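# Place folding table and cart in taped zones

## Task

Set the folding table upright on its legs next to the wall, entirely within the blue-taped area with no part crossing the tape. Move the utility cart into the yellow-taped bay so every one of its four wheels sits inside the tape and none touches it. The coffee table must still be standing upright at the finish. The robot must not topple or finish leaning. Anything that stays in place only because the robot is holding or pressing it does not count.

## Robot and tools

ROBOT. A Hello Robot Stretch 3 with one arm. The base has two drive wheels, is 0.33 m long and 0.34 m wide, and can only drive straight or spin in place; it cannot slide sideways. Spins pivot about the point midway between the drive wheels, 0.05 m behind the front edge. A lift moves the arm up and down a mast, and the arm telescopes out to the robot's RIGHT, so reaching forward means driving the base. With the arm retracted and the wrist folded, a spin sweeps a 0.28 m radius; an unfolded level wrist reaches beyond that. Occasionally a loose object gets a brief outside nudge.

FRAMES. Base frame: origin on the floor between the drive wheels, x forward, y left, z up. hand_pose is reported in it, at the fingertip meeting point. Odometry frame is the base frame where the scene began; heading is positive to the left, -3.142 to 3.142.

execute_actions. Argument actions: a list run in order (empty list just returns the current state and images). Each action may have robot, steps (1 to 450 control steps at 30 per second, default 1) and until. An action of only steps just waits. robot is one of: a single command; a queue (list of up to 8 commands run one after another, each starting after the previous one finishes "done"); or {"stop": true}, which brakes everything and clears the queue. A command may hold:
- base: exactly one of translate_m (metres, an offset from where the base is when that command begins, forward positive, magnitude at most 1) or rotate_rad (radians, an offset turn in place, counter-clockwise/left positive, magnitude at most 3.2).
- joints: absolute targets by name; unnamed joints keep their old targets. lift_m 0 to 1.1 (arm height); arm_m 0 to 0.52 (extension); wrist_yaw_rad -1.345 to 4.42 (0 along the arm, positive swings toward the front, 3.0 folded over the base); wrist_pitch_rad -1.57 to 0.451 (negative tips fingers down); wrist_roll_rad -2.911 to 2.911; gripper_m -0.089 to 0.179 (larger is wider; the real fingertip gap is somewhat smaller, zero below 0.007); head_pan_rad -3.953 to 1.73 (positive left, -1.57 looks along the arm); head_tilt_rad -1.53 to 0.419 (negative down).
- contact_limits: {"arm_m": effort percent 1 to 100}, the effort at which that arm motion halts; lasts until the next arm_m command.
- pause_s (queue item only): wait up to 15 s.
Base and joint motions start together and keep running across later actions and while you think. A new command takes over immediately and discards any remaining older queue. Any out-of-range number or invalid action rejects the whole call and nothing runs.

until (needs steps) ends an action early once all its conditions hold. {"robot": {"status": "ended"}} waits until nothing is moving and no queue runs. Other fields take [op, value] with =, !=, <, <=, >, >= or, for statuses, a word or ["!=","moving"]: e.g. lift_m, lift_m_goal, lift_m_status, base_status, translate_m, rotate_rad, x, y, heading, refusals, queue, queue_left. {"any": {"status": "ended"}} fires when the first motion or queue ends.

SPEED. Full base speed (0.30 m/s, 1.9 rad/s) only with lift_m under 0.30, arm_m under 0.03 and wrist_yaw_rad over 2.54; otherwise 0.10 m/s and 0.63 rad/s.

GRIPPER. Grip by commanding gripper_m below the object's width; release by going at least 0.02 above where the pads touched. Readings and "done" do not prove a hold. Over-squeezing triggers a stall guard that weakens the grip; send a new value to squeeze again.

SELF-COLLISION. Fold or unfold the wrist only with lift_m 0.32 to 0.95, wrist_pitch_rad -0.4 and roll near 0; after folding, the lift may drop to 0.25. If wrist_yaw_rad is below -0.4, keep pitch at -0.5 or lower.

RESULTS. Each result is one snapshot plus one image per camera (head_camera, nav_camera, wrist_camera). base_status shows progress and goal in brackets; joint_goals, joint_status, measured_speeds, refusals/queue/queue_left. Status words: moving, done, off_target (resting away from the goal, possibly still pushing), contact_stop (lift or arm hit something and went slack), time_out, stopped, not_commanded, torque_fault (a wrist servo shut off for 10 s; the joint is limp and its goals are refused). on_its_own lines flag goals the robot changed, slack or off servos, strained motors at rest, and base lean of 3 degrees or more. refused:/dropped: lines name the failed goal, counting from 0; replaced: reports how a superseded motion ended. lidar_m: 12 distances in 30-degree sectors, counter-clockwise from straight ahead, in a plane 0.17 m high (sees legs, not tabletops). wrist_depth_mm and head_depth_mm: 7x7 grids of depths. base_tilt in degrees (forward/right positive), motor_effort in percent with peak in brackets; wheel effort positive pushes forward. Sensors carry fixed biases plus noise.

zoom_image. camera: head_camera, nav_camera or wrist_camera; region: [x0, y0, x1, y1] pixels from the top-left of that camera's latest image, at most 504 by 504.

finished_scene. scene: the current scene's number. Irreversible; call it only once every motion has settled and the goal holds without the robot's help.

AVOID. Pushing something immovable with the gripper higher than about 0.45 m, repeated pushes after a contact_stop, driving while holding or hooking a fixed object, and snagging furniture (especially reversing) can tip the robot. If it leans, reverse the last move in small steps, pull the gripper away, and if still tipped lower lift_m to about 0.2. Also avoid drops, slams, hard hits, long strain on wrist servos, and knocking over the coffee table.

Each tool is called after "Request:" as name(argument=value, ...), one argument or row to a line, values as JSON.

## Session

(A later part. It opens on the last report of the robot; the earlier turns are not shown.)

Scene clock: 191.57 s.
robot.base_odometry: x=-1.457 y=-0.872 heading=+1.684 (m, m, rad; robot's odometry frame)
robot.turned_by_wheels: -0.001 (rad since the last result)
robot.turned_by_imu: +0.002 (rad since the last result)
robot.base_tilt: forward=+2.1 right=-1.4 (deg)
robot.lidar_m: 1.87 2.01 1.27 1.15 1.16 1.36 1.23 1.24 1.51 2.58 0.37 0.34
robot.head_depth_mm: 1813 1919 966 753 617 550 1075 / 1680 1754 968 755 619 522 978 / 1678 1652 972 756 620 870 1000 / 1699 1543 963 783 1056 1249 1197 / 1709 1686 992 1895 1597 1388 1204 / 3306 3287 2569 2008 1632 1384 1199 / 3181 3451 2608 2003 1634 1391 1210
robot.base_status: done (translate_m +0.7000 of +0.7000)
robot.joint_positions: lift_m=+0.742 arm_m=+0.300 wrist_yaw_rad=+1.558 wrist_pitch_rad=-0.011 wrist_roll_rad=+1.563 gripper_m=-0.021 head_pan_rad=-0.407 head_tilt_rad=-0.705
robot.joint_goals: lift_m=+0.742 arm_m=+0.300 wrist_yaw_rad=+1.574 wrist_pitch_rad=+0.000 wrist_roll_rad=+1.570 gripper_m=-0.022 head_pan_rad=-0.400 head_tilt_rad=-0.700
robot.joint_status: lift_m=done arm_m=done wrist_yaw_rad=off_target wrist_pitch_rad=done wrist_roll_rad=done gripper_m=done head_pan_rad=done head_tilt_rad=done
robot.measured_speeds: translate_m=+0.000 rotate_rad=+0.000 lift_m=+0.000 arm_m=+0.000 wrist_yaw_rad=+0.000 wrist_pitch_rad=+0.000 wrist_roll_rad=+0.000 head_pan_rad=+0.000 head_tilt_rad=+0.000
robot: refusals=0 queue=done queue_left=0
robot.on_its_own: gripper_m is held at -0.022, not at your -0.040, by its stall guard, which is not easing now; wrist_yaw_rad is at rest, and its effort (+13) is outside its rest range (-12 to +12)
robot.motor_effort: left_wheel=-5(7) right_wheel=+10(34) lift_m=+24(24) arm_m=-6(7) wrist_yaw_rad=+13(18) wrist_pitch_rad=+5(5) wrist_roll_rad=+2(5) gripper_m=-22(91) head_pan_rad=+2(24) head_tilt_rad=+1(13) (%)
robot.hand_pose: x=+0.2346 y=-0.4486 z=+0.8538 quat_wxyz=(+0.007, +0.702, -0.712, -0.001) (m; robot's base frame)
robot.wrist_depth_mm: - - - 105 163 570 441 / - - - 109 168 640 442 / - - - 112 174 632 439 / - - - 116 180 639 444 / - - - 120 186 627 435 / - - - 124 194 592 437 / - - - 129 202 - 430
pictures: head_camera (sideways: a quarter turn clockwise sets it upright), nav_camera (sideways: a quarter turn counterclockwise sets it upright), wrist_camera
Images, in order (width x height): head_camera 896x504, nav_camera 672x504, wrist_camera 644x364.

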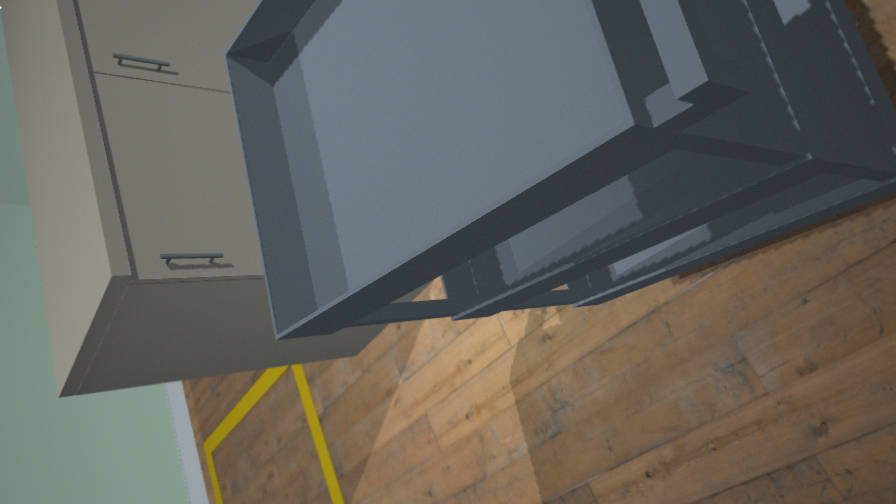

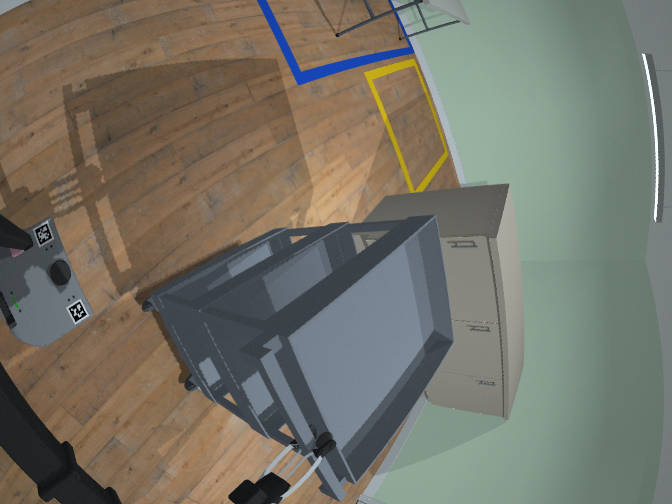

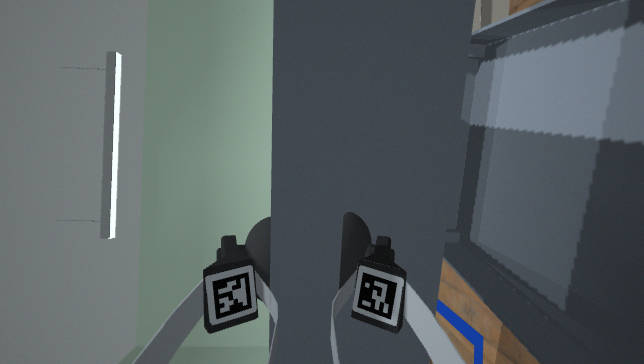

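Request:
execute_actions(
  actions=[
    {"robot":{"base":{"translate_m":-0.45}},"steps":30},
    {"robot":{"joints":{"arm_m":0.33}},"steps":14},
    {"robot":{"joints":{"arm_m":0.36}},"steps":14},
    {"robot":{"joints":{"arm_m":0.39}},"steps":14},
    {"robot":{"joints":{"arm_m":0.42}},"steps":14},
    {"robot":{"joints":{"arm_m":0.45}},"steps":14},
    {"robot":{"joints":{"arm_m":0.48}},"steps":14},
    {"robot":{"joints":{"arm_m":0.51,"head_pan_rad":-0.55}},"steps":100,"until":{"robot":{"status":"ended"}}},
    {"robot":{"base":{"translate_m":0.35}},"steps":200,"until":{"robot":{"status":"ended"}}},
  ],
)

Scene clock: 202.73 s.
robot.base_odometry: x=-1.445 y=-0.971 heading=+1.684 (m, m, rad; robot's odometry frame)
robot.turned_by_wheels: +0.000 (rad since the last result)
robot.turned_by_imu: +0.002 (rad since the last result)
robot.base_tilt: forward=+2.2 right=-1.4 (deg)
robot.lidar_m: 0.71 1.98 1.26 1.14 1.14 1.25 1.14 1.14 1.40 2.60 0.44 0.47
robot.head_depth_mm: 2235 2567 930 755 593 868 943 / 2039 2281 962 756 636 870 1075 / 1842 1996 970 755 979 928 1135 / 1776 1828 973 729 1029 1189 1199 / 1695 1697 925 777 1059 1297 1200 / 1714 1607 1717 910 1562 1387 1202 / 1771 1923 2392 2022 1650 1388 1203
robot.base_status: done (translate_m +0.3500 of +0.3500)
robot.joint_positions: lift_m=+0.742 arm_m=+0.510 wrist_yaw_rad=+1.622 wrist_pitch_rad=-0.007 wrist_roll_rad=+1.587 gripper_m=-0.018 head_pan_rad=-0.543 head_tilt_rad=-0.704
robot.joint_goals: lift_m=+0.742 arm_m=+0.510 wrist_yaw_rad=+1.620 wrist_pitch_rad=+0.000 wrist_roll_rad=+1.570 gripper_m=-0.019 head_pan_rad=-0.550 head_tilt_rad=-0.700
robot.joint_status: lift_m=done arm_m=done wrist_yaw_rad=off_target wrist_pitch_rad=done wrist_roll_rad=done gripper_m=done head_pan_rad=done head_tilt_rad=done
robot.measured_speeds: translate_m=+0.000 rotate_rad=+0.000 lift_m=+0.000 arm_m=+0.000 wrist_yaw_rad=+0.000 wrist_pitch_rad=+0.000 wrist_roll_rad=+0.000 head_pan_rad=+0.000 head_tilt_rad=+0.000
robot: refusals=0 queue=done queue_left=0
robot.on_its_own: wrist_yaw_rad is held at +1.620, not at your +1.570, by its stall guard, which is not easing now; gripper_m is held at -0.019, not at your -0.040, by its stall guard, which is not easing now
robot.motor_effort: left_wheel=-5(11) right_wheel=+10(38) lift_m=+24(24) arm_m=+3(10) wrist_yaw_rad=-2(27) wrist_pitch_rad=+3(5) wrist_roll_rad=-5(5) gripper_m=-20(21) head_pan_rad=-3(15) head_tilt_rad=+2(1) (%)
robot.hand_pose: x=+0.2344 y=-0.6416 z=+0.8548 quat_wxyz=(-0.003, +0.725, -0.689, -0.009) (m; robot's base frame)
robot.wrist_depth_mm: - - - 142 211 - 972 / - - - 139 205 - 422 / - - - 135 200 604 439 / - - - 132 195 640 438 / - - - 128 190 637 443 / - - - 125 187 638 437 / - - - 123 180 642 439
pictures: head_camera (sideways: a quarter turn clockwise sets it upright), nav_camera (sideways: a quarter turn counterclockwise sets it upright), wrist_camera
Images, in order (width x height): head_camera 896x504, nav_camera 672x504, wrist_camera 644x364.

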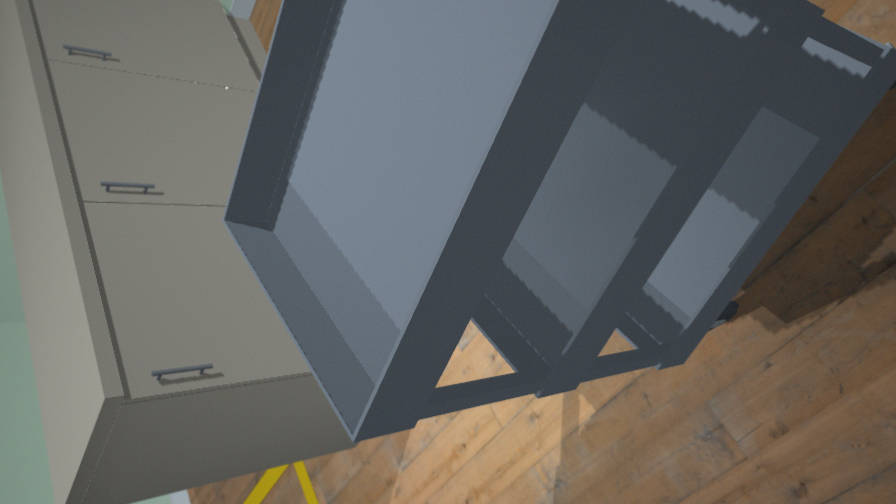

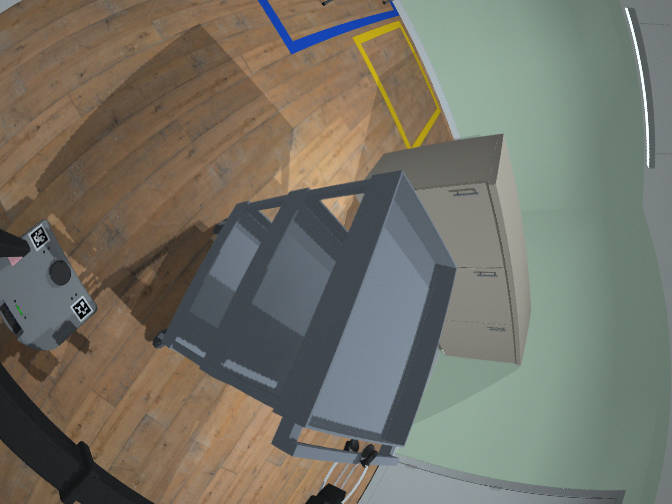

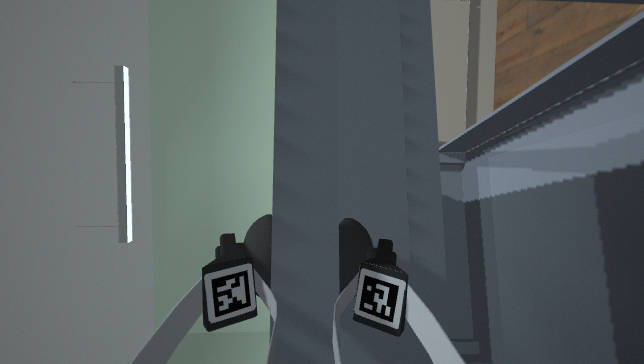

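Request:
execute_actions(
  actions=[
    {"robot":{"base":{"translate_m":0.5}},"steps":22},
    {"robot":{"joints":{"arm_m":0.49}},"steps":14},
    {"robot":{"joints":{"arm_m":0.47}},"steps":14},
    {"robot":{"joints":{"arm_m":0.45}},"steps":14},
    {"robot":{"joints":{"arm_m":0.43}},"steps":14},
    {"robot":{"joints":{"arm_m":0.41}},"steps":14},
    {"robot":{"joints":{"arm_m":0.39}},"steps":14},
    {"robot":{"joints":{"arm_m":0.37}},"steps":14},
    {"robot":{"joints":{"arm_m":0.35}},"steps":14},
    {"robot":{"joints":{"arm_m":0.33}},"steps":14},
    {"robot":{"joints":{"arm_m":0.31,"head_pan_rad":-0.3,"head_tilt_rad":-0.8}},"steps":100,"until":{"robot":{"status":"ended"}}},
  ],
)

Scene clock: 209.57 s.
robot.base_odometry: x=-1.502 y=-0.474 heading=+1.684 (m, m, rad; robot's odometry frame)
robot.turned_by_wheels: +0.000 (rad since the last result)
robot.turned_by_imu: +0.002 (rad since the last result)
robot.base_tilt: forward=+2.2 right=-1.3 (deg)
robot.lidar_m: 0.60 1.79 1.35 1.22 1.23 1.50 1.63 1.63 2.00 2.50 0.31 0.31
robot.head_depth_mm: 1163 999 836 685 576 496 1109 / 1162 1003 840 685 555 799 959 / 1244 1177 844 686 918 883 1107 / 1421 1497 842 1060 1018 1268 1165 / 3080 2935 880 1681 1503 1325 1168 / 2941 2914 2244 1815 1542 1328 1171 / 2803 2934 2283 1840 1540 1331 1171
robot.base_status: done (translate_m +0.5000 of +0.5000)
robot.joint_positions: lift_m=+0.742 arm_m=+0.310 wrist_yaw_rad=+1.558 wrist_pitch_rad=-0.011 wrist_roll_rad=+1.565 gripper_m=-0.018 head_pan_rad=-0.307 head_tilt_rad=-0.790
robot.joint_goals: lift_m=+0.742 arm_m=+0.310 wrist_yaw_rad=+1.579 wrist_pitch_rad=+0.000 wrist_roll_rad=+1.570 gripper_m=-0.019 head_pan_rad=-0.300 head_tilt_rad=-0.800
robot.joint_status: lift_m=done arm_m=done wrist_yaw_rad=off_target wrist_pitch_rad=done wrist_roll_rad=done gripper_m=done head_pan_rad=done head_tilt_rad=done
robot.measured_speeds: translate_m=+0.000 rotate_rad=+0.000 lift_m=+0.000 arm_m=+0.000 wrist_yaw_rad=+0.000 wrist_pitch_rad=+0.000 wrist_roll_rad=+0.000 head_pan_rad=+0.000 head_tilt_rad=+0.000
robot: refusals=0 queue=done queue_left=0
robot.on_its_own: gripper_m is held at -0.019, not at your -0.040, by its stall guard, which is not easing now; wrist_yaw_rad is at rest, and its effort (+17) is outside its rest range (-12 to +12)
robot.motor_effort: left_wheel=-5(10) right_wheel=+8(36) lift_m=+24(24) arm_m=-7(8) wrist_yaw_rad=+17(19) wrist_pitch_rad=+5(5) wrist_roll_rad=+2(5) gripper_m=-20(20) head_pan_rad=+3(21) head_tilt_rad=-4(15) (%)
robot.hand_pose: x=+0.2346 y=-0.4587 z=+0.8539 quat_wxyz=(+0.006, +0.702, -0.712, -0.002) (m; robot's base frame)
robot.wrist_depth_mm: - - - 124 187 966 414 / - - - 124 187 603 444 / - - - 125 188 637 443 / - - - 125 187 641 439 / - - - 124 188 624 439 / - - - 124 189 627 434 / - - - 125 188 581 431
pictures: head_camera (sideways: a quarter turn clockwise sets it upright), nav_camera (sideways: a quarter turn counterclockwise sets it upright), wrist_camera
Images, in order (width x height): head_camera 896x504, nav_camera 672x504, wrist_camera 644x364.

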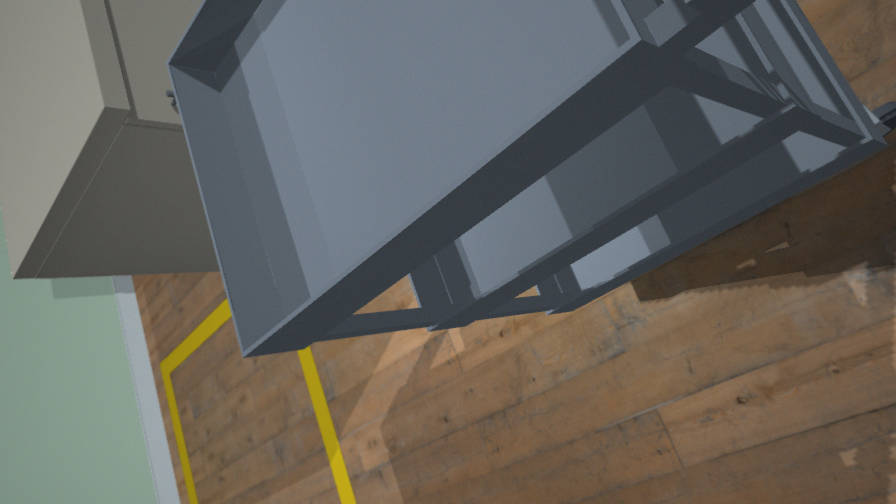

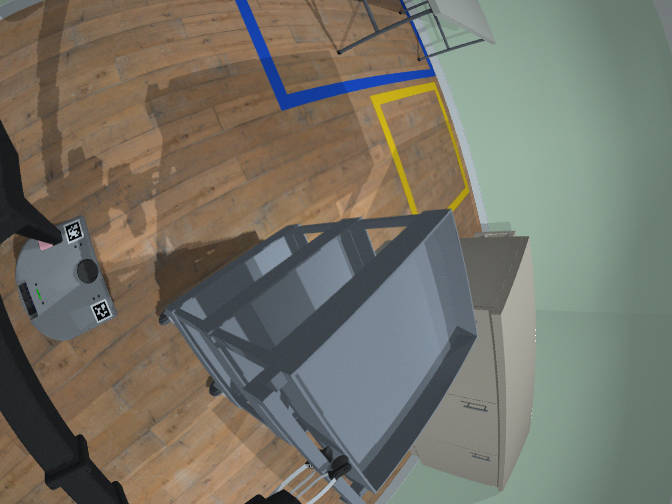

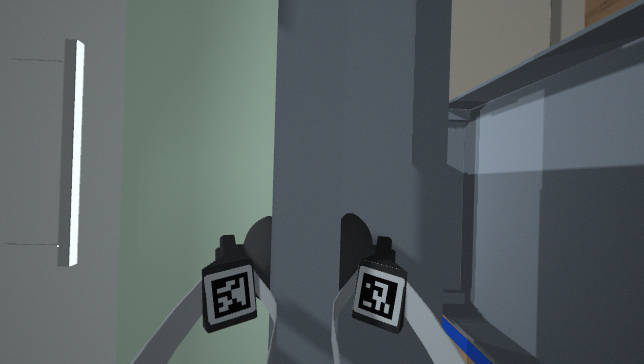

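Request:
execute_actions(
  actions=[
    {"robot":[{"base":{"translate_m":-0.2}},{"base":{"rotate_rad":0.5}},{"base":{"translate_m":-0.45}}],"steps":450,"until":{"robot":{"rotate_rad":[">",0.05]}}},
    {"robot":[{"joints":{"arm_m":0.45}}],"steps":60,"until":{"robot":{"status":"ended"}}},
    {"robot":{"base":{"translate_m":-0.4},"joints":{"head_pan_rad":-0.55}},"steps":200,"until":{"robot":{"status":"ended"}}},
  ],
)

Scene clock: 221.80 s.
robot.base_odometry: x=-1.249 y=-1.000 heading=+2.184 (m, m, rad; robot's odometry frame)
robot.turned_by_wheels: +0.501 (rad since the last result)
robot.turned_by_imu: +0.488 (rad since the last result)
robot.base_tilt: forward=+2.2 right=-1.4 (deg)
robot.lidar_m: 2.37 1.48 1.31 1.31 1.19 1.05 1.05 1.24 2.27 2.43 0.46 0.53
robot.head_depth_mm: 1487 1058 838 629 893 1211 1162 / 1457 1058 841 681 864 1106 1159 / 1749 1038 815 1115 1032 1247 1162 / 3527 1010 1115 1239 1446 1318 1163 / 3408 2919 2252 1826 1534 1326 1160 / 3411 2939 2267 1836 1531 1325 1168 / 3300 2946 2261 1836 1539 1327 1171
robot.base_status: done (translate_m -0.4000 of -0.4000)
robot.joint_positions: lift_m=+0.742 arm_m=+0.450 wrist_yaw_rad=+1.567 wrist_pitch_rad=-0.008 wrist_roll_rad=+1.578 gripper_m=-0.018 head_pan_rad=-0.543 head_tilt_rad=-0.790
robot.joint_goals: lift_m=+0.742 arm_m=+0.450 wrist_yaw_rad=+1.579 wrist_pitch_rad=+0.000 wrist_roll_rad=+1.570 gripper_m=-0.019 head_pan_rad=-0.550 head_tilt_rad=-0.800
robot.joint_status: lift_m=done arm_m=done wrist_yaw_rad=off_target wrist_pitch_rad=done wrist_roll_rad=done gripper_m=done head_pan_rad=done head_tilt_rad=done
robot.measured_speeds: translate_m=+0.000 rotate_rad=+0.000 lift_m=+0.000 arm_m=+0.000 wrist_yaw_rad=+0.000 wrist_pitch_rad=+0.000 wrist_roll_rad=+0.000 head_pan_rad=+0.000 head_tilt_rad=+0.000
robot: refusals=0 queue=done queue_left=0
robot.on_its_own: gripper_m is held at -0.019, not at your -0.040, by its stall guard, which is not easing now
robot.motor_effort: left_wheel=+0(15) right_wheel=-5(40) lift_m=+24(24) arm_m=+2(11) wrist_yaw_rad=+9(32) wrist_pitch_rad=+4(7) wrist_roll_rad=-2(5) gripper_m=-20(21) head_pan_rad=-4(19) head_tilt_rad=-5(4) (%)
robot.hand_pose: x=+0.2347 y=-0.5957 z=+0.8547 quat_wxyz=(+0.001, +0.706, -0.708, -0.005) (m; robot's base frame)
robot.wrist_depth_mm: - - - 98 155 608 442 / - - - 103 161 598 444 / - - - 107 169 638 441 / - - - 113 177 635 442 / - - - 117 186 625 440 / - - - 123 198 573 435 / - - - 132 210 - 418
pictures: head_camera (sideways: a quarter turn clockwise sets it upright), nav_camera (sideways: a quarter turn counterclockwise sets it upright), wrist_camera
Images, in order (width x height): head_camera 896x504, nav_camera 672x504, wrist_camera 644x364.

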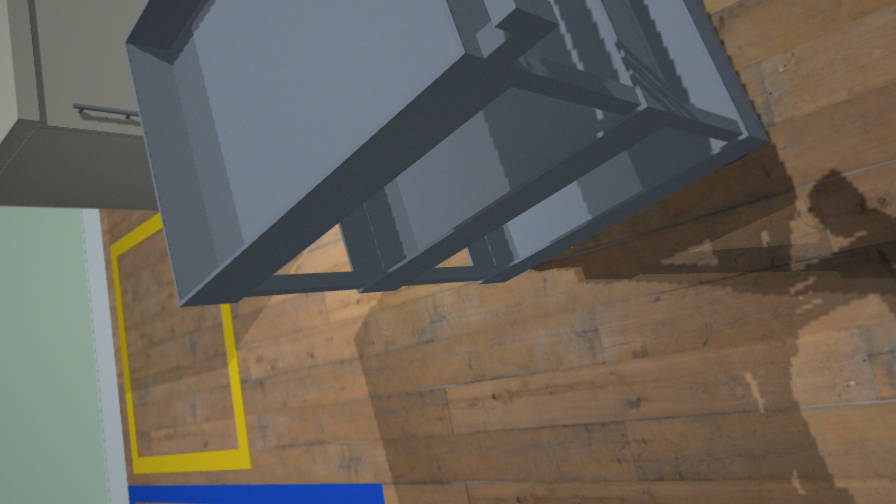

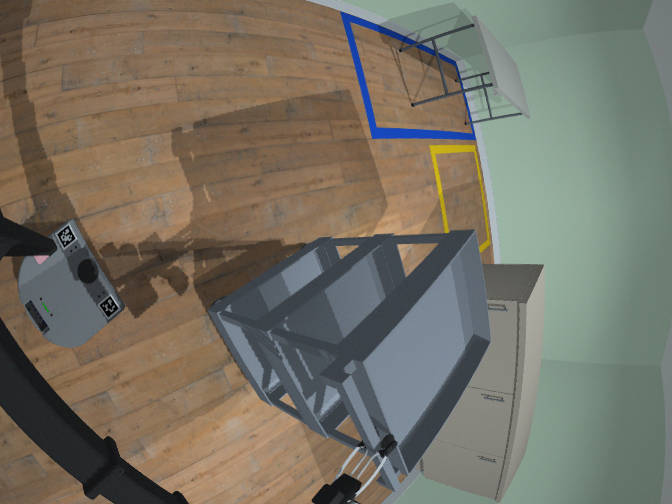

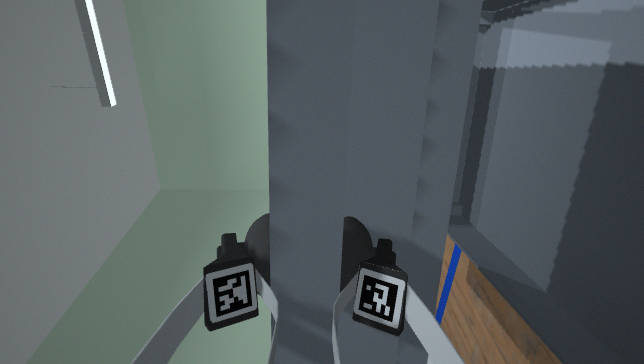

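Request:
execute_actions(
  actions=[
    {"robot":{"base":{"translate_m":0.45},"joints":{"arm_m":0.52}},"steps":200,"until":{"robot":{"status":"ended"}}},
  ],
)

Scene clock: 227.47 s.
robot.base_odometry: x=-1.507 y=-0.632 heading=+2.184 (m, m, rad; robot's odometry frame)
robot.turned_by_wheels: -0.001 (rad since the last result)
robot.turned_by_imu: +0.001 (rad since the last result)
robot.base_tilt: forward=+2.2 right=-1.4 (deg)
robot.lidar_m: 2.14 1.33 1.17 1.17 1.39 1.48 1.48 1.75 2.55 0.89 0.52 0.64
robot.head_depth_mm: 1359 1081 837 679 870 1227 1158 / 3125 1072 811 1105 987 1165 1157 / 3162 1044 1260 1178 1374 1315 1165 / 3087 2694 2165 1676 1495 1328 1167 / 3017 2928 2253 1829 1529 1325 1165 / 2948 2921 2243 1832 1530 1318 1169 / 2883 2911 2275 1840 1534 1333 1171
robot.base_status: done (translate_m +0.4500 of +0.4500)
robot.joint_positions: lift_m=+0.742 arm_m=+0.517 wrist_yaw_rad=+1.569 wrist_pitch_rad=-0.009 wrist_roll_rad=+1.578 gripper_m=-0.018 head_pan_rad=-0.543 head_tilt_rad=-0.790
robot.joint_goals: lift_m=+0.742 arm_m=+0.520 wrist_yaw_rad=+1.579 wrist_pitch_rad=+0.000 wrist_roll_rad=+1.570 gripper_m=-0.019 head_pan_rad=-0.550 head_tilt_rad=-0.800
robot.joint_status: lift_m=done arm_m=done wrist_yaw_rad=off_target wrist_pitch_rad=done wrist_roll_rad=done gripper_m=done head_pan_rad=done head_tilt_rad=done
robot.measured_speeds: translate_m=+0.000 rotate_rad=+0.000 lift_m=+0.000 arm_m=+0.000 wrist_yaw_rad=+0.000 wrist_pitch_rad=+0.000 wrist_roll_rad=+0.000 head_pan_rad=+0.000 head_tilt_rad=+0.000
robot: refusals=0 queue=done queue_left=0
robot.on_its_own: gripper_m is held at -0.019, not at your -0.040, by its stall guard, which is not easing now
robot.motor_effort: left_wheel=-5(9) right_wheel=+9(37) lift_m=+25(24) arm_m=+3(9) wrist_yaw_rad=+8(22) wrist_pitch_rad=+4(5) wrist_roll_rad=-2(3) gripper_m=-20(21) head_pan_rad=-3(4) head_tilt_rad=-4(5) (%)
robot.hand_pose: x=+0.2346 y=-0.6629 z=+0.8543 quat_wxyz=(+0.001, +0.706, -0.708, -0.006) (m; robot's base frame)
robot.wrist_depth_mm: - - - 98 155 606 443 / - - - 103 162 601 443 / - - - 107 169 638 438 / - - - 113 177 634 440 / - - - 118 186 628 439 / - - - 124 200 572 436 / - - - 131 209 - 418
pictures: head_camera (sideways: a quarter turn clockwise sets it upright), nav_camera (sideways: a quarter turn counterclockwise sets it upright), wrist_camera
Images, in order (width x height): head_camera 896x504, nav_camera 672x504, wrist_camera 644x364.

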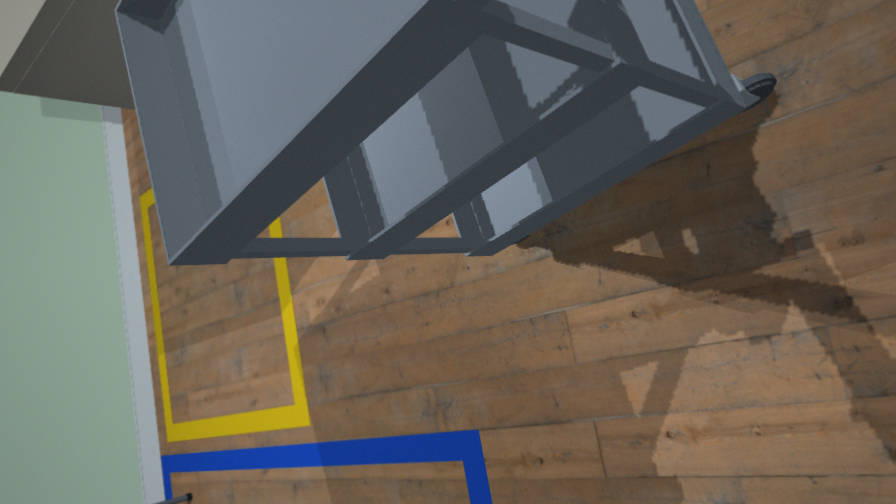

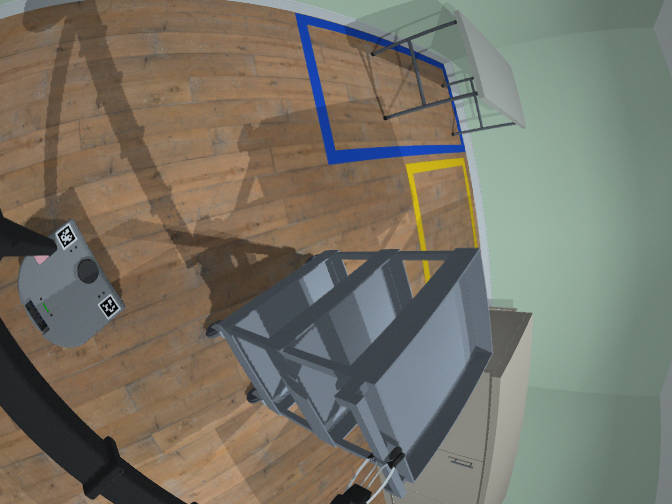

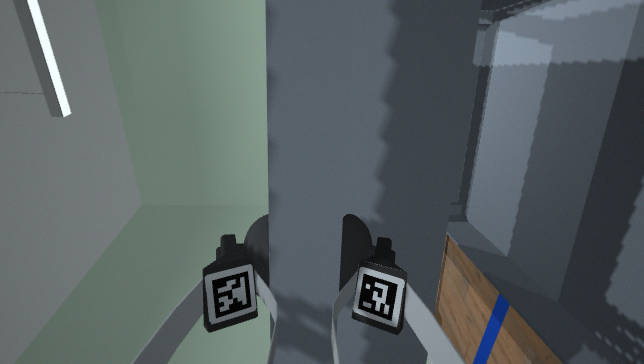

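Request:
execute_actions(
  actions=[
    {"robot":{"base":{"translate_m":0.35}},"steps":200,"until":{"robot":{"status":"ended"}}},
  ],
)

Scene clock: 232.47 s.
robot.base_odometry: x=-1.709 y=-0.345 heading=+2.184 (m, m, rad; robot's odometry frame)
robot.turned_by_wheels: +0.000 (rad since the last result)
robot.turned_by_imu: +0.001 (rad since the last result)
robot.base_tilt: forward=+2.2 right=-1.4 (deg)
robot.lidar_m: 1.80 1.21 1.07 1.07 1.27 1.81 1.81 2.15 2.67 0.86 0.53 0.68
robot.head_depth_mm: 2911 1085 835 692 888 1235 1161 / 2910 1070 799 1111 1003 1184 1156 / 2838 1044 1296 1202 1414 1316 1168 / 2773 2762 2200 1769 1533 1323 1164 / 2710 2889 2237 1826 1540 1320 1171 / 2648 2855 2250 1822 1541 1329 1171 / 2581 2819 2273 1839 1541 1334 1174
robot.base_status: done (translate_m +0.3500 of +0.3500)
robot.joint_positions: lift_m=+0.742 arm_m=+0.517 wrist_yaw_rad=+1.563 wrist_pitch_rad=-0.009 wrist_roll_rad=+1.568 gripper_m=-0.018 head_pan_rad=-0.543 head_tilt_rad=-0.790
robot.joint_goals: lift_m=+0.742 arm_m=+0.520 wrist_yaw_rad=+1.579 wrist_pitch_rad=+0.000 wrist_roll_rad=+1.570 gripper_m=-0.019 head_pan_rad=-0.550 head_tilt_rad=-0.800
robot.joint_status: lift_m=done arm_m=done wrist_yaw_rad=off_target wrist_pitch_rad=done wrist_roll_rad=done gripper_m=done head_pan_rad=done head_tilt_rad=done
robot.measured_speeds: translate_m=+0.000 rotate_rad=+0.000 lift_m=+0.000 arm_m=+0.000 wrist_yaw_rad=+0.000 wrist_pitch_rad=+0.000 wrist_roll_rad=+0.000 head_pan_rad=+0.000 head_tilt_rad=+0.000
robot: refusals=0 queue=done queue_left=0
robot.on_its_own: gripper_m is held at -0.019, not at your -0.040, by its stall guard, which is not easing now; wrist_yaw_rad is at rest, and its effort (+13) is outside its rest range (-12 to +12)
robot.motor_effort: left_wheel=-6(11) right_wheel=+11(35) lift_m=+24(24) arm_m=+3(3) wrist_yaw_rad=+13(13) wrist_pitch_rad=+4(4) wrist_roll_rad=+1(3) gripper_m=-20(20) head_pan_rad=-3(3) head_tilt_rad=-4(4) (%)
robot.hand_pose: x=+0.2346 y=-0.6644 z=+0.8543 quat_wxyz=(+0.005, +0.704, -0.710, -0.002) (m; robot's base frame)
robot.wrist_depth_mm: - - - 92 148 575 448 / - - - 97 155 602 441 / - - - 102 164 599 444 / - - - 109 174 638 444 / - - - 115 186 600 438 / - - - 122 - 558 437 / - - - 133 217 - 408
pictures: head_camera (sideways: a quarter turn clockwise sets it upright), nav_camera (sideways: a quarter turn counterclockwise sets it upright), wrist_camera
Images, in order (width x height): head_camera 896x504, nav_camera 672x504, wrist_camera 644x364.

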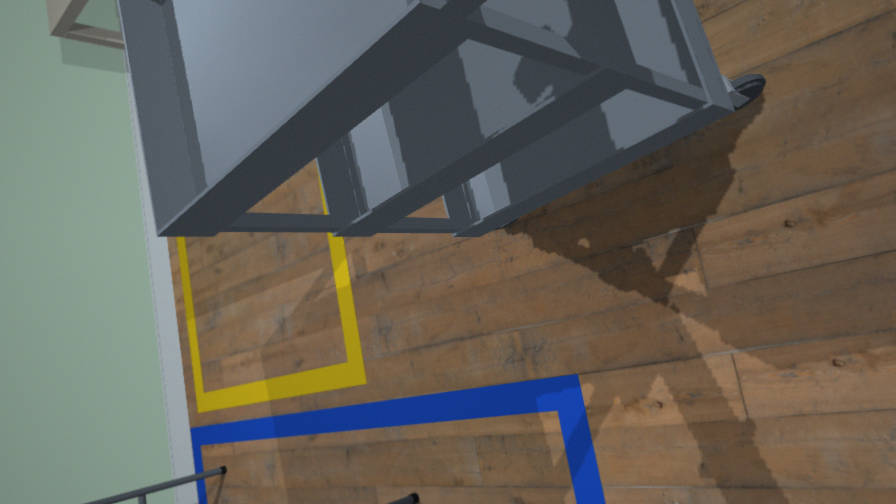

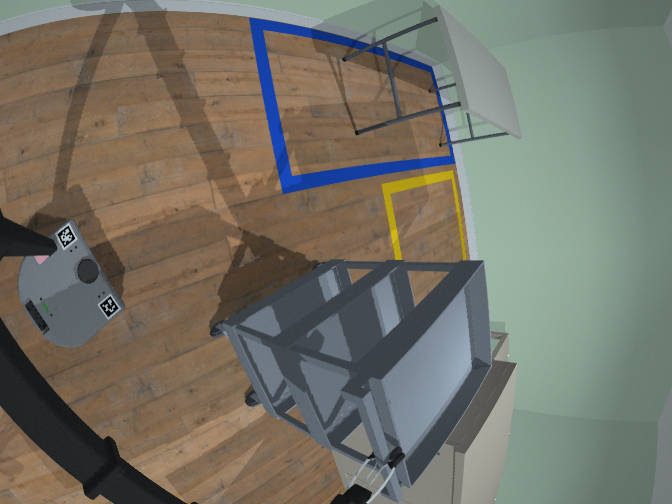

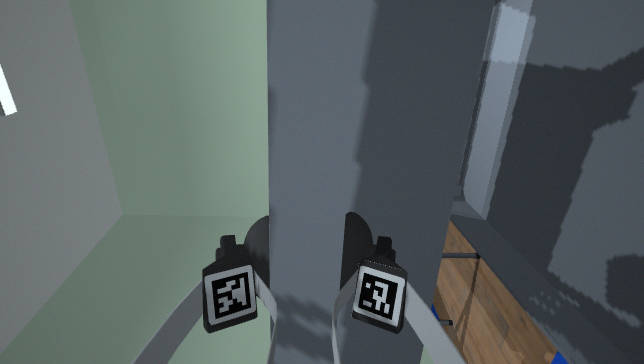

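Request:
execute_actions(
  actions=[
    {"robot":{"base":{"rotate_rad":-0.28},"joints":{"arm_m":0.44,"head_pan_rad":-0.4}},"steps":200,"until":{"robot":{"status":"ended"}}},
    {"robot":{"base":{"translate_m":0.3}},"steps":200,"until":{"robot":{"status":"ended"}}},
  ],
)

Scene clock: 239.77 s.
robot.base_odometry: x=-1.807 y=-0.062 heading=+1.904 (m, m, rad; robot's odometry frame)
robot.turned_by_wheels: -0.280 (rad since the last result)
robot.turned_by_imu: -0.281 (rad since the last result)
robot.base_tilt: forward=+2.2 right=-1.4 (deg)
robot.lidar_m: 1.28 1.47 1.10 1.06 1.11 1.55 2.11 2.20 2.75 1.57 0.41 0.46
robot.head_depth_mm: 2586 1033 836 680 624 816 1139 / 2784 1019 839 657 960 1049 1106 / 2703 1000 838 1112 1028 1240 1161 / 2594 2825 901 1144 1405 1323 1169 / 2516 2738 2242 1829 1535 1319 1170 / 2412 2692 2251 1819 1530 1331 1166 / 2315 2594 2256 1831 1540 1326 1169
robot.base_status: done (translate_m +0.3000 of +0.3000)
robot.joint_positions: lift_m=+0.742 arm_m=+0.440 wrist_yaw_rad=+1.625 wrist_pitch_rad=-0.011 wrist_roll_rad=+1.582 gripper_m=-0.018 head_pan_rad=-0.407 head_tilt_rad=-0.791
robot.joint_goals: lift_m=+0.742 arm_m=+0.440 wrist_yaw_rad=+1.623 wrist_pitch_rad=+0.000 wrist_roll_rad=+1.570 gripper_m=-0.019 head_pan_rad=-0.400 head_tilt_rad=-0.800
robot.joint_status: lift_m=done arm_m=done wrist_yaw_rad=off_target wrist_pitch_rad=done wrist_roll_rad=done gripper_m=done head_pan_rad=done head_tilt_rad=done
robot.measured_speeds: translate_m=+0.000 rotate_rad=+0.000 lift_m=+0.000 arm_m=+0.000 wrist_yaw_rad=+0.000 wrist_pitch_rad=+0.000 wrist_roll_rad=+0.000 head_pan_rad=+0.000 head_tilt_rad=+0.000
robot: refusals=0 queue=done queue_left=0
robot.on_its_own: wrist_yaw_rad is held at +1.623, not at your +1.570, by its stall guard, which is not easing now; gripper_m is held at -0.019, not at your -0.040, by its stall guard, which is not easing now
robot.motor_effort: left_wheel=-2(27) right_wheel=+4(68) lift_m=+24(23) arm_m=-3(10) wrist_yaw_rad=-2(21) wrist_pitch_rad=+5(5) wrist_roll_rad=-3(4) gripper_m=-19(20) head_pan_rad=+3(17) head_tilt_rad=-4(4) (%)
robot.hand_pose: x=+0.2342 y=-0.5712 z=+0.8540 quat_wxyz=(+0.001, +0.726, -0.688, -0.008) (m; robot's base frame)
robot.wrist_depth_mm: - - - 112 170 - 422 / - - - 114 174 635 443 / - - - 117 178 634 436 / - - - 119 182 641 436 / - - - 122 186 634 439 / - - - 124 192 606 439 / - - - 128 198 - 433
pictures: head_camera (sideways: a quarter turn clockwise sets it upright), nav_camera (sideways: a quarter turn counterclockwise sets it upright), wrist_camera
Images, in order (width x height): head_camera 896x504, nav_camera 672x504, wrist_camera 644x364.

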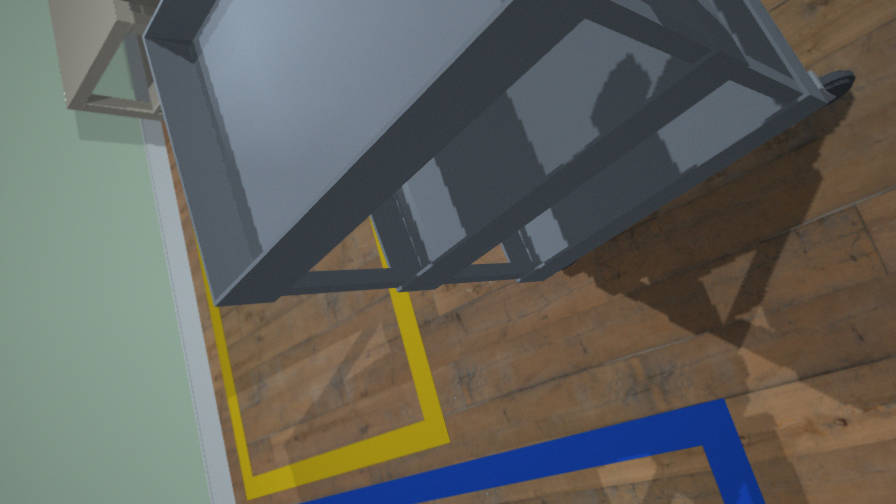

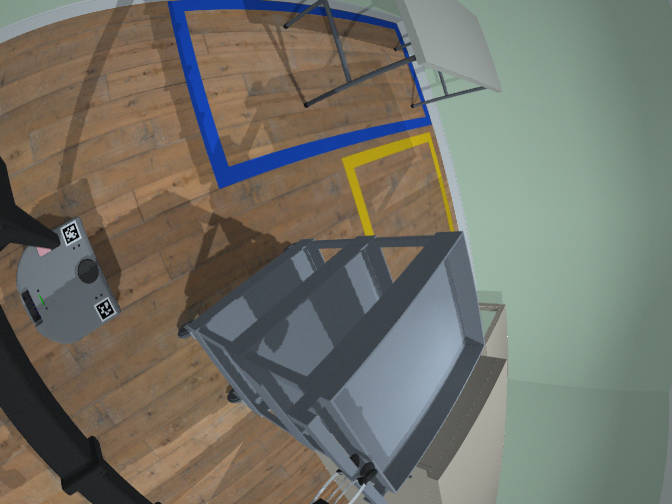

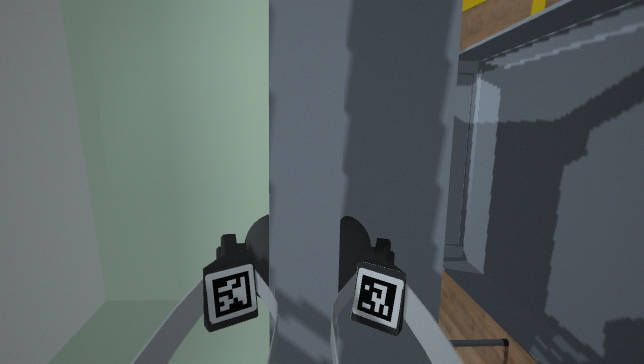

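Request:
execute_actions(
  actions=[
    {"robot":{"base":{"translate_m":0.55},"joints":{"arm_m":0.41,"head_pan_rad":-0.5,"head_tilt_rad":-0.95}},"steps":300,"until":{"robot":{"status":"ended"}}},
  ],
)

Scene clock: 246.57 s.
robot.base_odometry: x=-1.986 y=+0.458 heading=+1.904 (m, m, rad; robot's odometry frame)
robot.turned_by_wheels: +0.000 (rad since the last result)
robot.turned_by_imu: +0.003 (rad since the last result)
robot.base_tilt: forward=+2.3 right=-1.3 (deg)
robot.lidar_m: 0.82 0.76 1.08 1.05 1.09 1.53 2.66 2.78 2.78 0.89 0.36 0.40
robot.head_depth_mm: 915 816 689 543 1093 1240 1124 / 948 818 692 580 823 1192 1122 / 952 820 691 979 925 1211 1128 / 927 824 711 1020 1303 1246 1123 / 2031 827 1113 1364 1407 1253 1129 / 1978 895 1807 1599 1411 1250 1133 / 1945 2125 1854 1597 1410 1260 1134
robot.base_status: done (translate_m +0.5500 of +0.5500)
robot.joint_positions: lift_m=+0.742 arm_m=+0.410 wrist_yaw_rad=+1.685 wrist_pitch_rad=-0.011 wrist_roll_rad=+1.578 gripper_m=-0.018 head_pan_rad=-0.493 head_tilt_rad=-0.938
robot.joint_goals: lift_m=+0.742 arm_m=+0.410 wrist_yaw_rad=+1.665 wrist_pitch_rad=+0.000 wrist_roll_rad=+1.570 gripper_m=-0.019 head_pan_rad=-0.500 head_tilt_rad=-0.950
robot.joint_status: lift_m=done arm_m=done wrist_yaw_rad=off_target wrist_pitch_rad=done wrist_roll_rad=done gripper_m=done head_pan_rad=done head_tilt_rad=done
robot.measured_speeds: translate_m=+0.000 rotate_rad=+0.000 lift_m=+0.000 arm_m=+0.000 wrist_yaw_rad=+0.000 wrist_pitch_rad=+0.000 wrist_roll_rad=+0.000 head_pan_rad=+0.000 head_tilt_rad=+0.000
robot: refusals=0 queue=done queue_left=0
robot.on_its_own: wrist_yaw_rad is held at +1.665, not at your +1.570, by its stall guard, which is not easing now; gripper_m is held at -0.019, not at your -0.040, by its stall guard, which is not easing now; wrist_yaw_rad is at rest, and its effort (-16) is outside its rest range (-12 to +12)
robot.motor_effort: left_wheel=-1(7) right_wheel=+3(29) lift_m=+24(23) arm_m=-3(8) wrist_yaw_rad=-16(20) wrist_pitch_rad=+5(5) wrist_roll_rad=-2(3) gripper_m=-19(20) head_pan_rad=-4(14) head_tilt_rad=-5(16) (%)
robot.hand_pose: x=+0.2329 y=-0.5260 z=+0.8538 quat_wxyz=(+0.003, +0.746, -0.666, -0.006) (m; robot's base frame)
robot.wrist_depth_mm: - - - 110 169 643 424 / - - - 113 173 638 438 / - - - 116 177 637 440 / - - - 119 182 638 435 / - - - 122 186 637 442 / - - - 124 192 602 437 / - - - 128 198 - 433
pictures: head_camera (sideways: a quarter turn clockwise sets it upright), nav_camera (sideways: a quarter turn counterclockwise sets it upright), wrist_camera
Images, in order (width x height): head_camera 896x504, nav_camera 672x504, wrist_camera 644x364.

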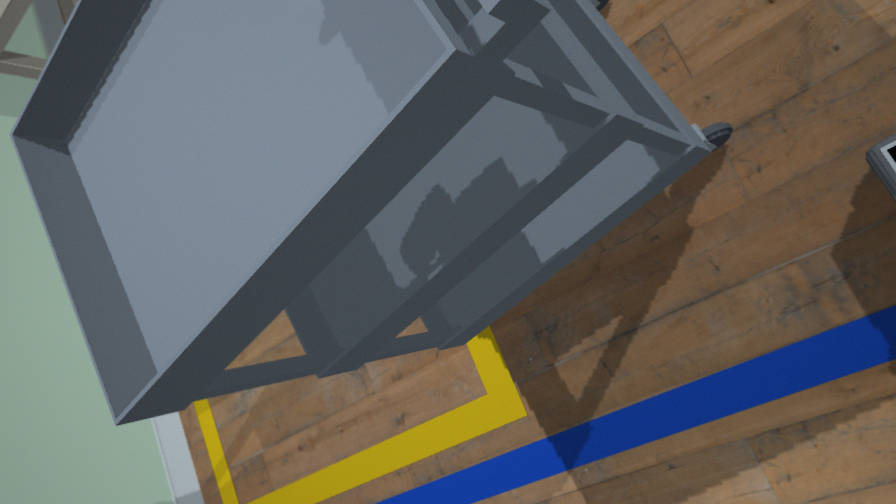

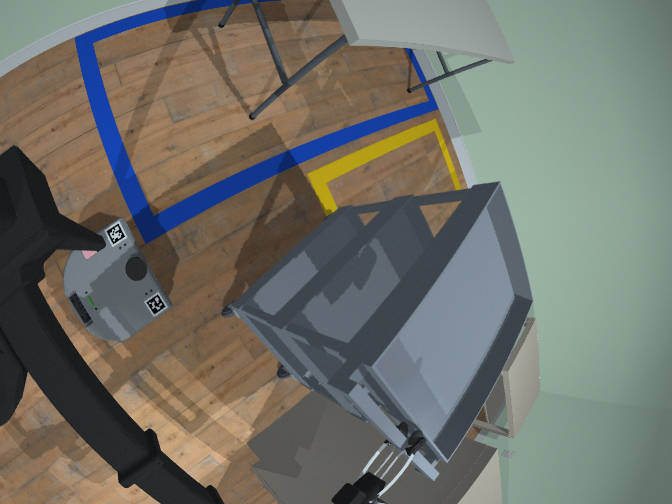

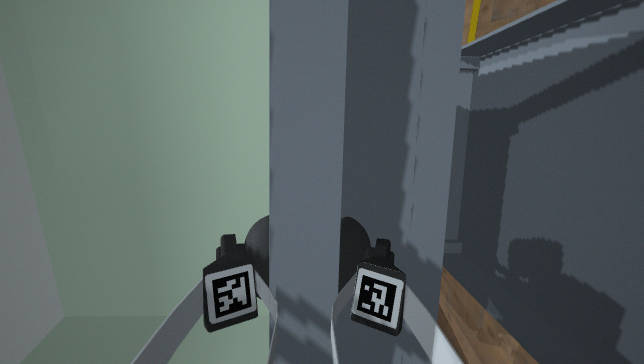

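Request:
execute_actions(
  actions=[
    {"robot":{"base":{"translate_m":0.4}},"steps":20},
    {"robot":{"joints":{"arm_m":0.38}},"steps":12},
    {"robot":{"joints":{"arm_m":0.35}},"steps":12},
    {"robot":{"joints":{"arm_m":0.32,"head_pan_rad":-0.35}},"steps":300,"until":{"robot":{"status":"ended"}}},
  ],
)

Scene clock: 251.87 s.
robot.base_odometry: x=-2.117 y=+0.836 heading=+1.904 (m, m, rad; robot's odometry frame)
robot.turned_by_wheels: +0.000 (rad since the last result)
robot.turned_by_imu: +0.002 (rad since the last result)
robot.base_tilt: forward=+2.2 right=-1.4 (deg)
robot.lidar_m: 0.65 0.43 0.43 1.04 1.08 1.51 3.04 3.18 0.93 0.90 0.34 0.31
robot.head_depth_mm: 923 818 687 594 542 1229 1127 / 942 821 692 596 601 1187 1125 / 922 822 693 606 891 1120 1122 / 1616 827 695 1022 1279 1248 1123 / 1582 847 1117 1532 1404 1253 1132 / 1568 1834 1857 1607 1406 1261 1130 / 1541 1773 1859 1612 1404 1258 1117
robot.base_status: done (translate_m +0.4000 of +0.4000)
robot.joint_positions: lift_m=+0.742 arm_m=+0.320 wrist_yaw_rad=+1.686 wrist_pitch_rad=-0.012 wrist_roll_rad=+1.572 gripper_m=-0.018 head_pan_rad=-0.357 head_tilt_rad=-0.938
robot.joint_goals: lift_m=+0.742 arm_m=+0.320 wrist_yaw_rad=+1.665 wrist_pitch_rad=+0.000 wrist_roll_rad=+1.570 gripper_m=-0.019 head_pan_rad=-0.350 head_tilt_rad=-0.950
robot.joint_status: lift_m=done arm_m=done wrist_yaw_rad=off_target wrist_pitch_rad=done wrist_roll_rad=done gripper_m=done head_pan_rad=done head_tilt_rad=done
robot.measured_speeds: translate_m=+0.000 rotate_rad=+0.000 lift_m=+0.000 arm_m=+0.000 wrist_yaw_rad=+0.000 wrist_pitch_rad=+0.000 wrist_roll_rad=+0.000 head_pan_rad=+0.000 head_tilt_rad=+0.000
robot: refusals=0 queue=done queue_left=0
robot.on_its_own: wrist_yaw_rad is held at +1.665, not at your +1.570, by its stall guard, which is not easing now; gripper_m is held at -0.019, not at your -0.040, by its stall guard, which is not easing now; wrist_yaw_rad is at rest, and its effort (-16) is outside its rest range (-12 to +12)
robot.motor_effort: left_wheel=-1(3) right_wheel=+3(23) lift_m=+24(24) arm_m=-3(11) wrist_yaw_rad=-16(17) wrist_pitch_rad=+5(6) wrist_roll_rad=-1(3) gripper_m=-19(20) head_pan_rad=+3(16) head_tilt_rad=-5(5) (%)
robot.hand_pose: x=+0.2329 y=-0.4357 z=+0.8537 quat_wxyz=(+0.004, +0.747, -0.665, -0.004) (m; robot's base frame)
robot.wrist_depth_mm: - - - 105 163 575 446 / - - - 108 167 646 443 / - - - 112 174 633 440 / - - - 116 179 629 436 / - - - 119 186 632 435 / - - - 124 194 591 438 / - - - 129 203 - 426
pictures: head_camera (sideways: a quarter turn clockwise sets it upright), nav_camera (sideways: a quarter turn counterclockwise sets it upright), wrist_camera
Images, in order (width x height): head_camera 896x504, nav_camera 672x504, wrist_camera 644x364.

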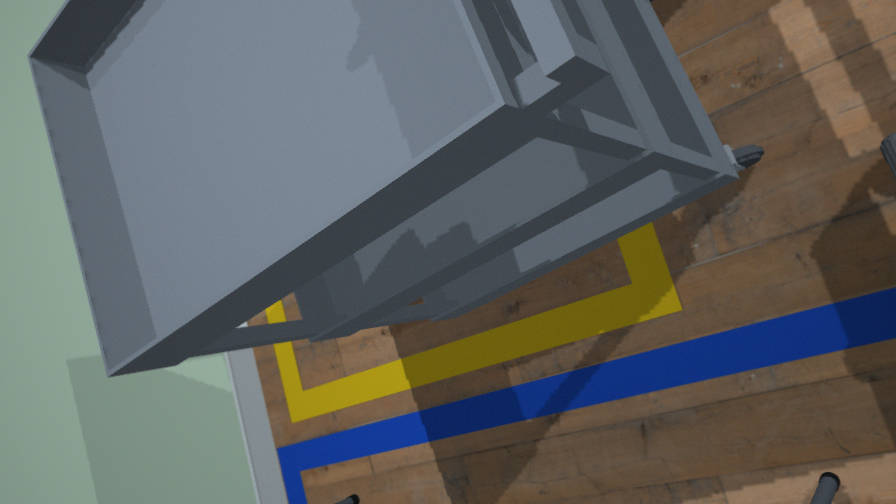

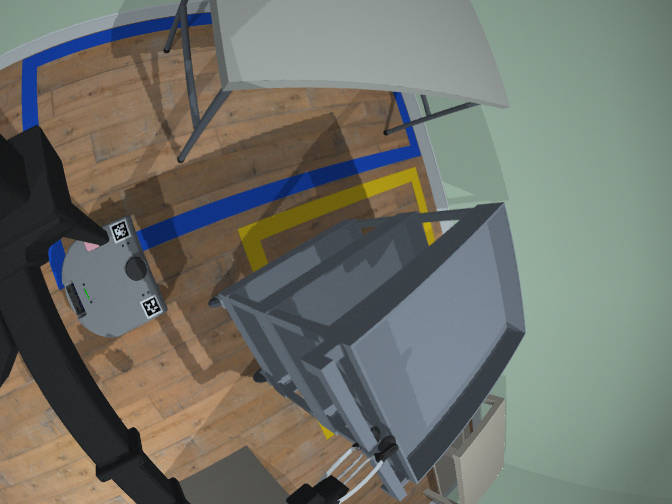

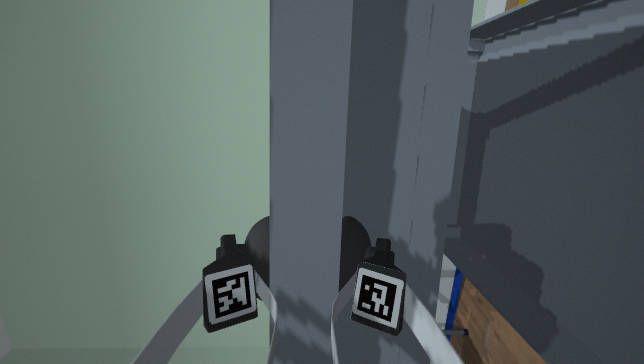

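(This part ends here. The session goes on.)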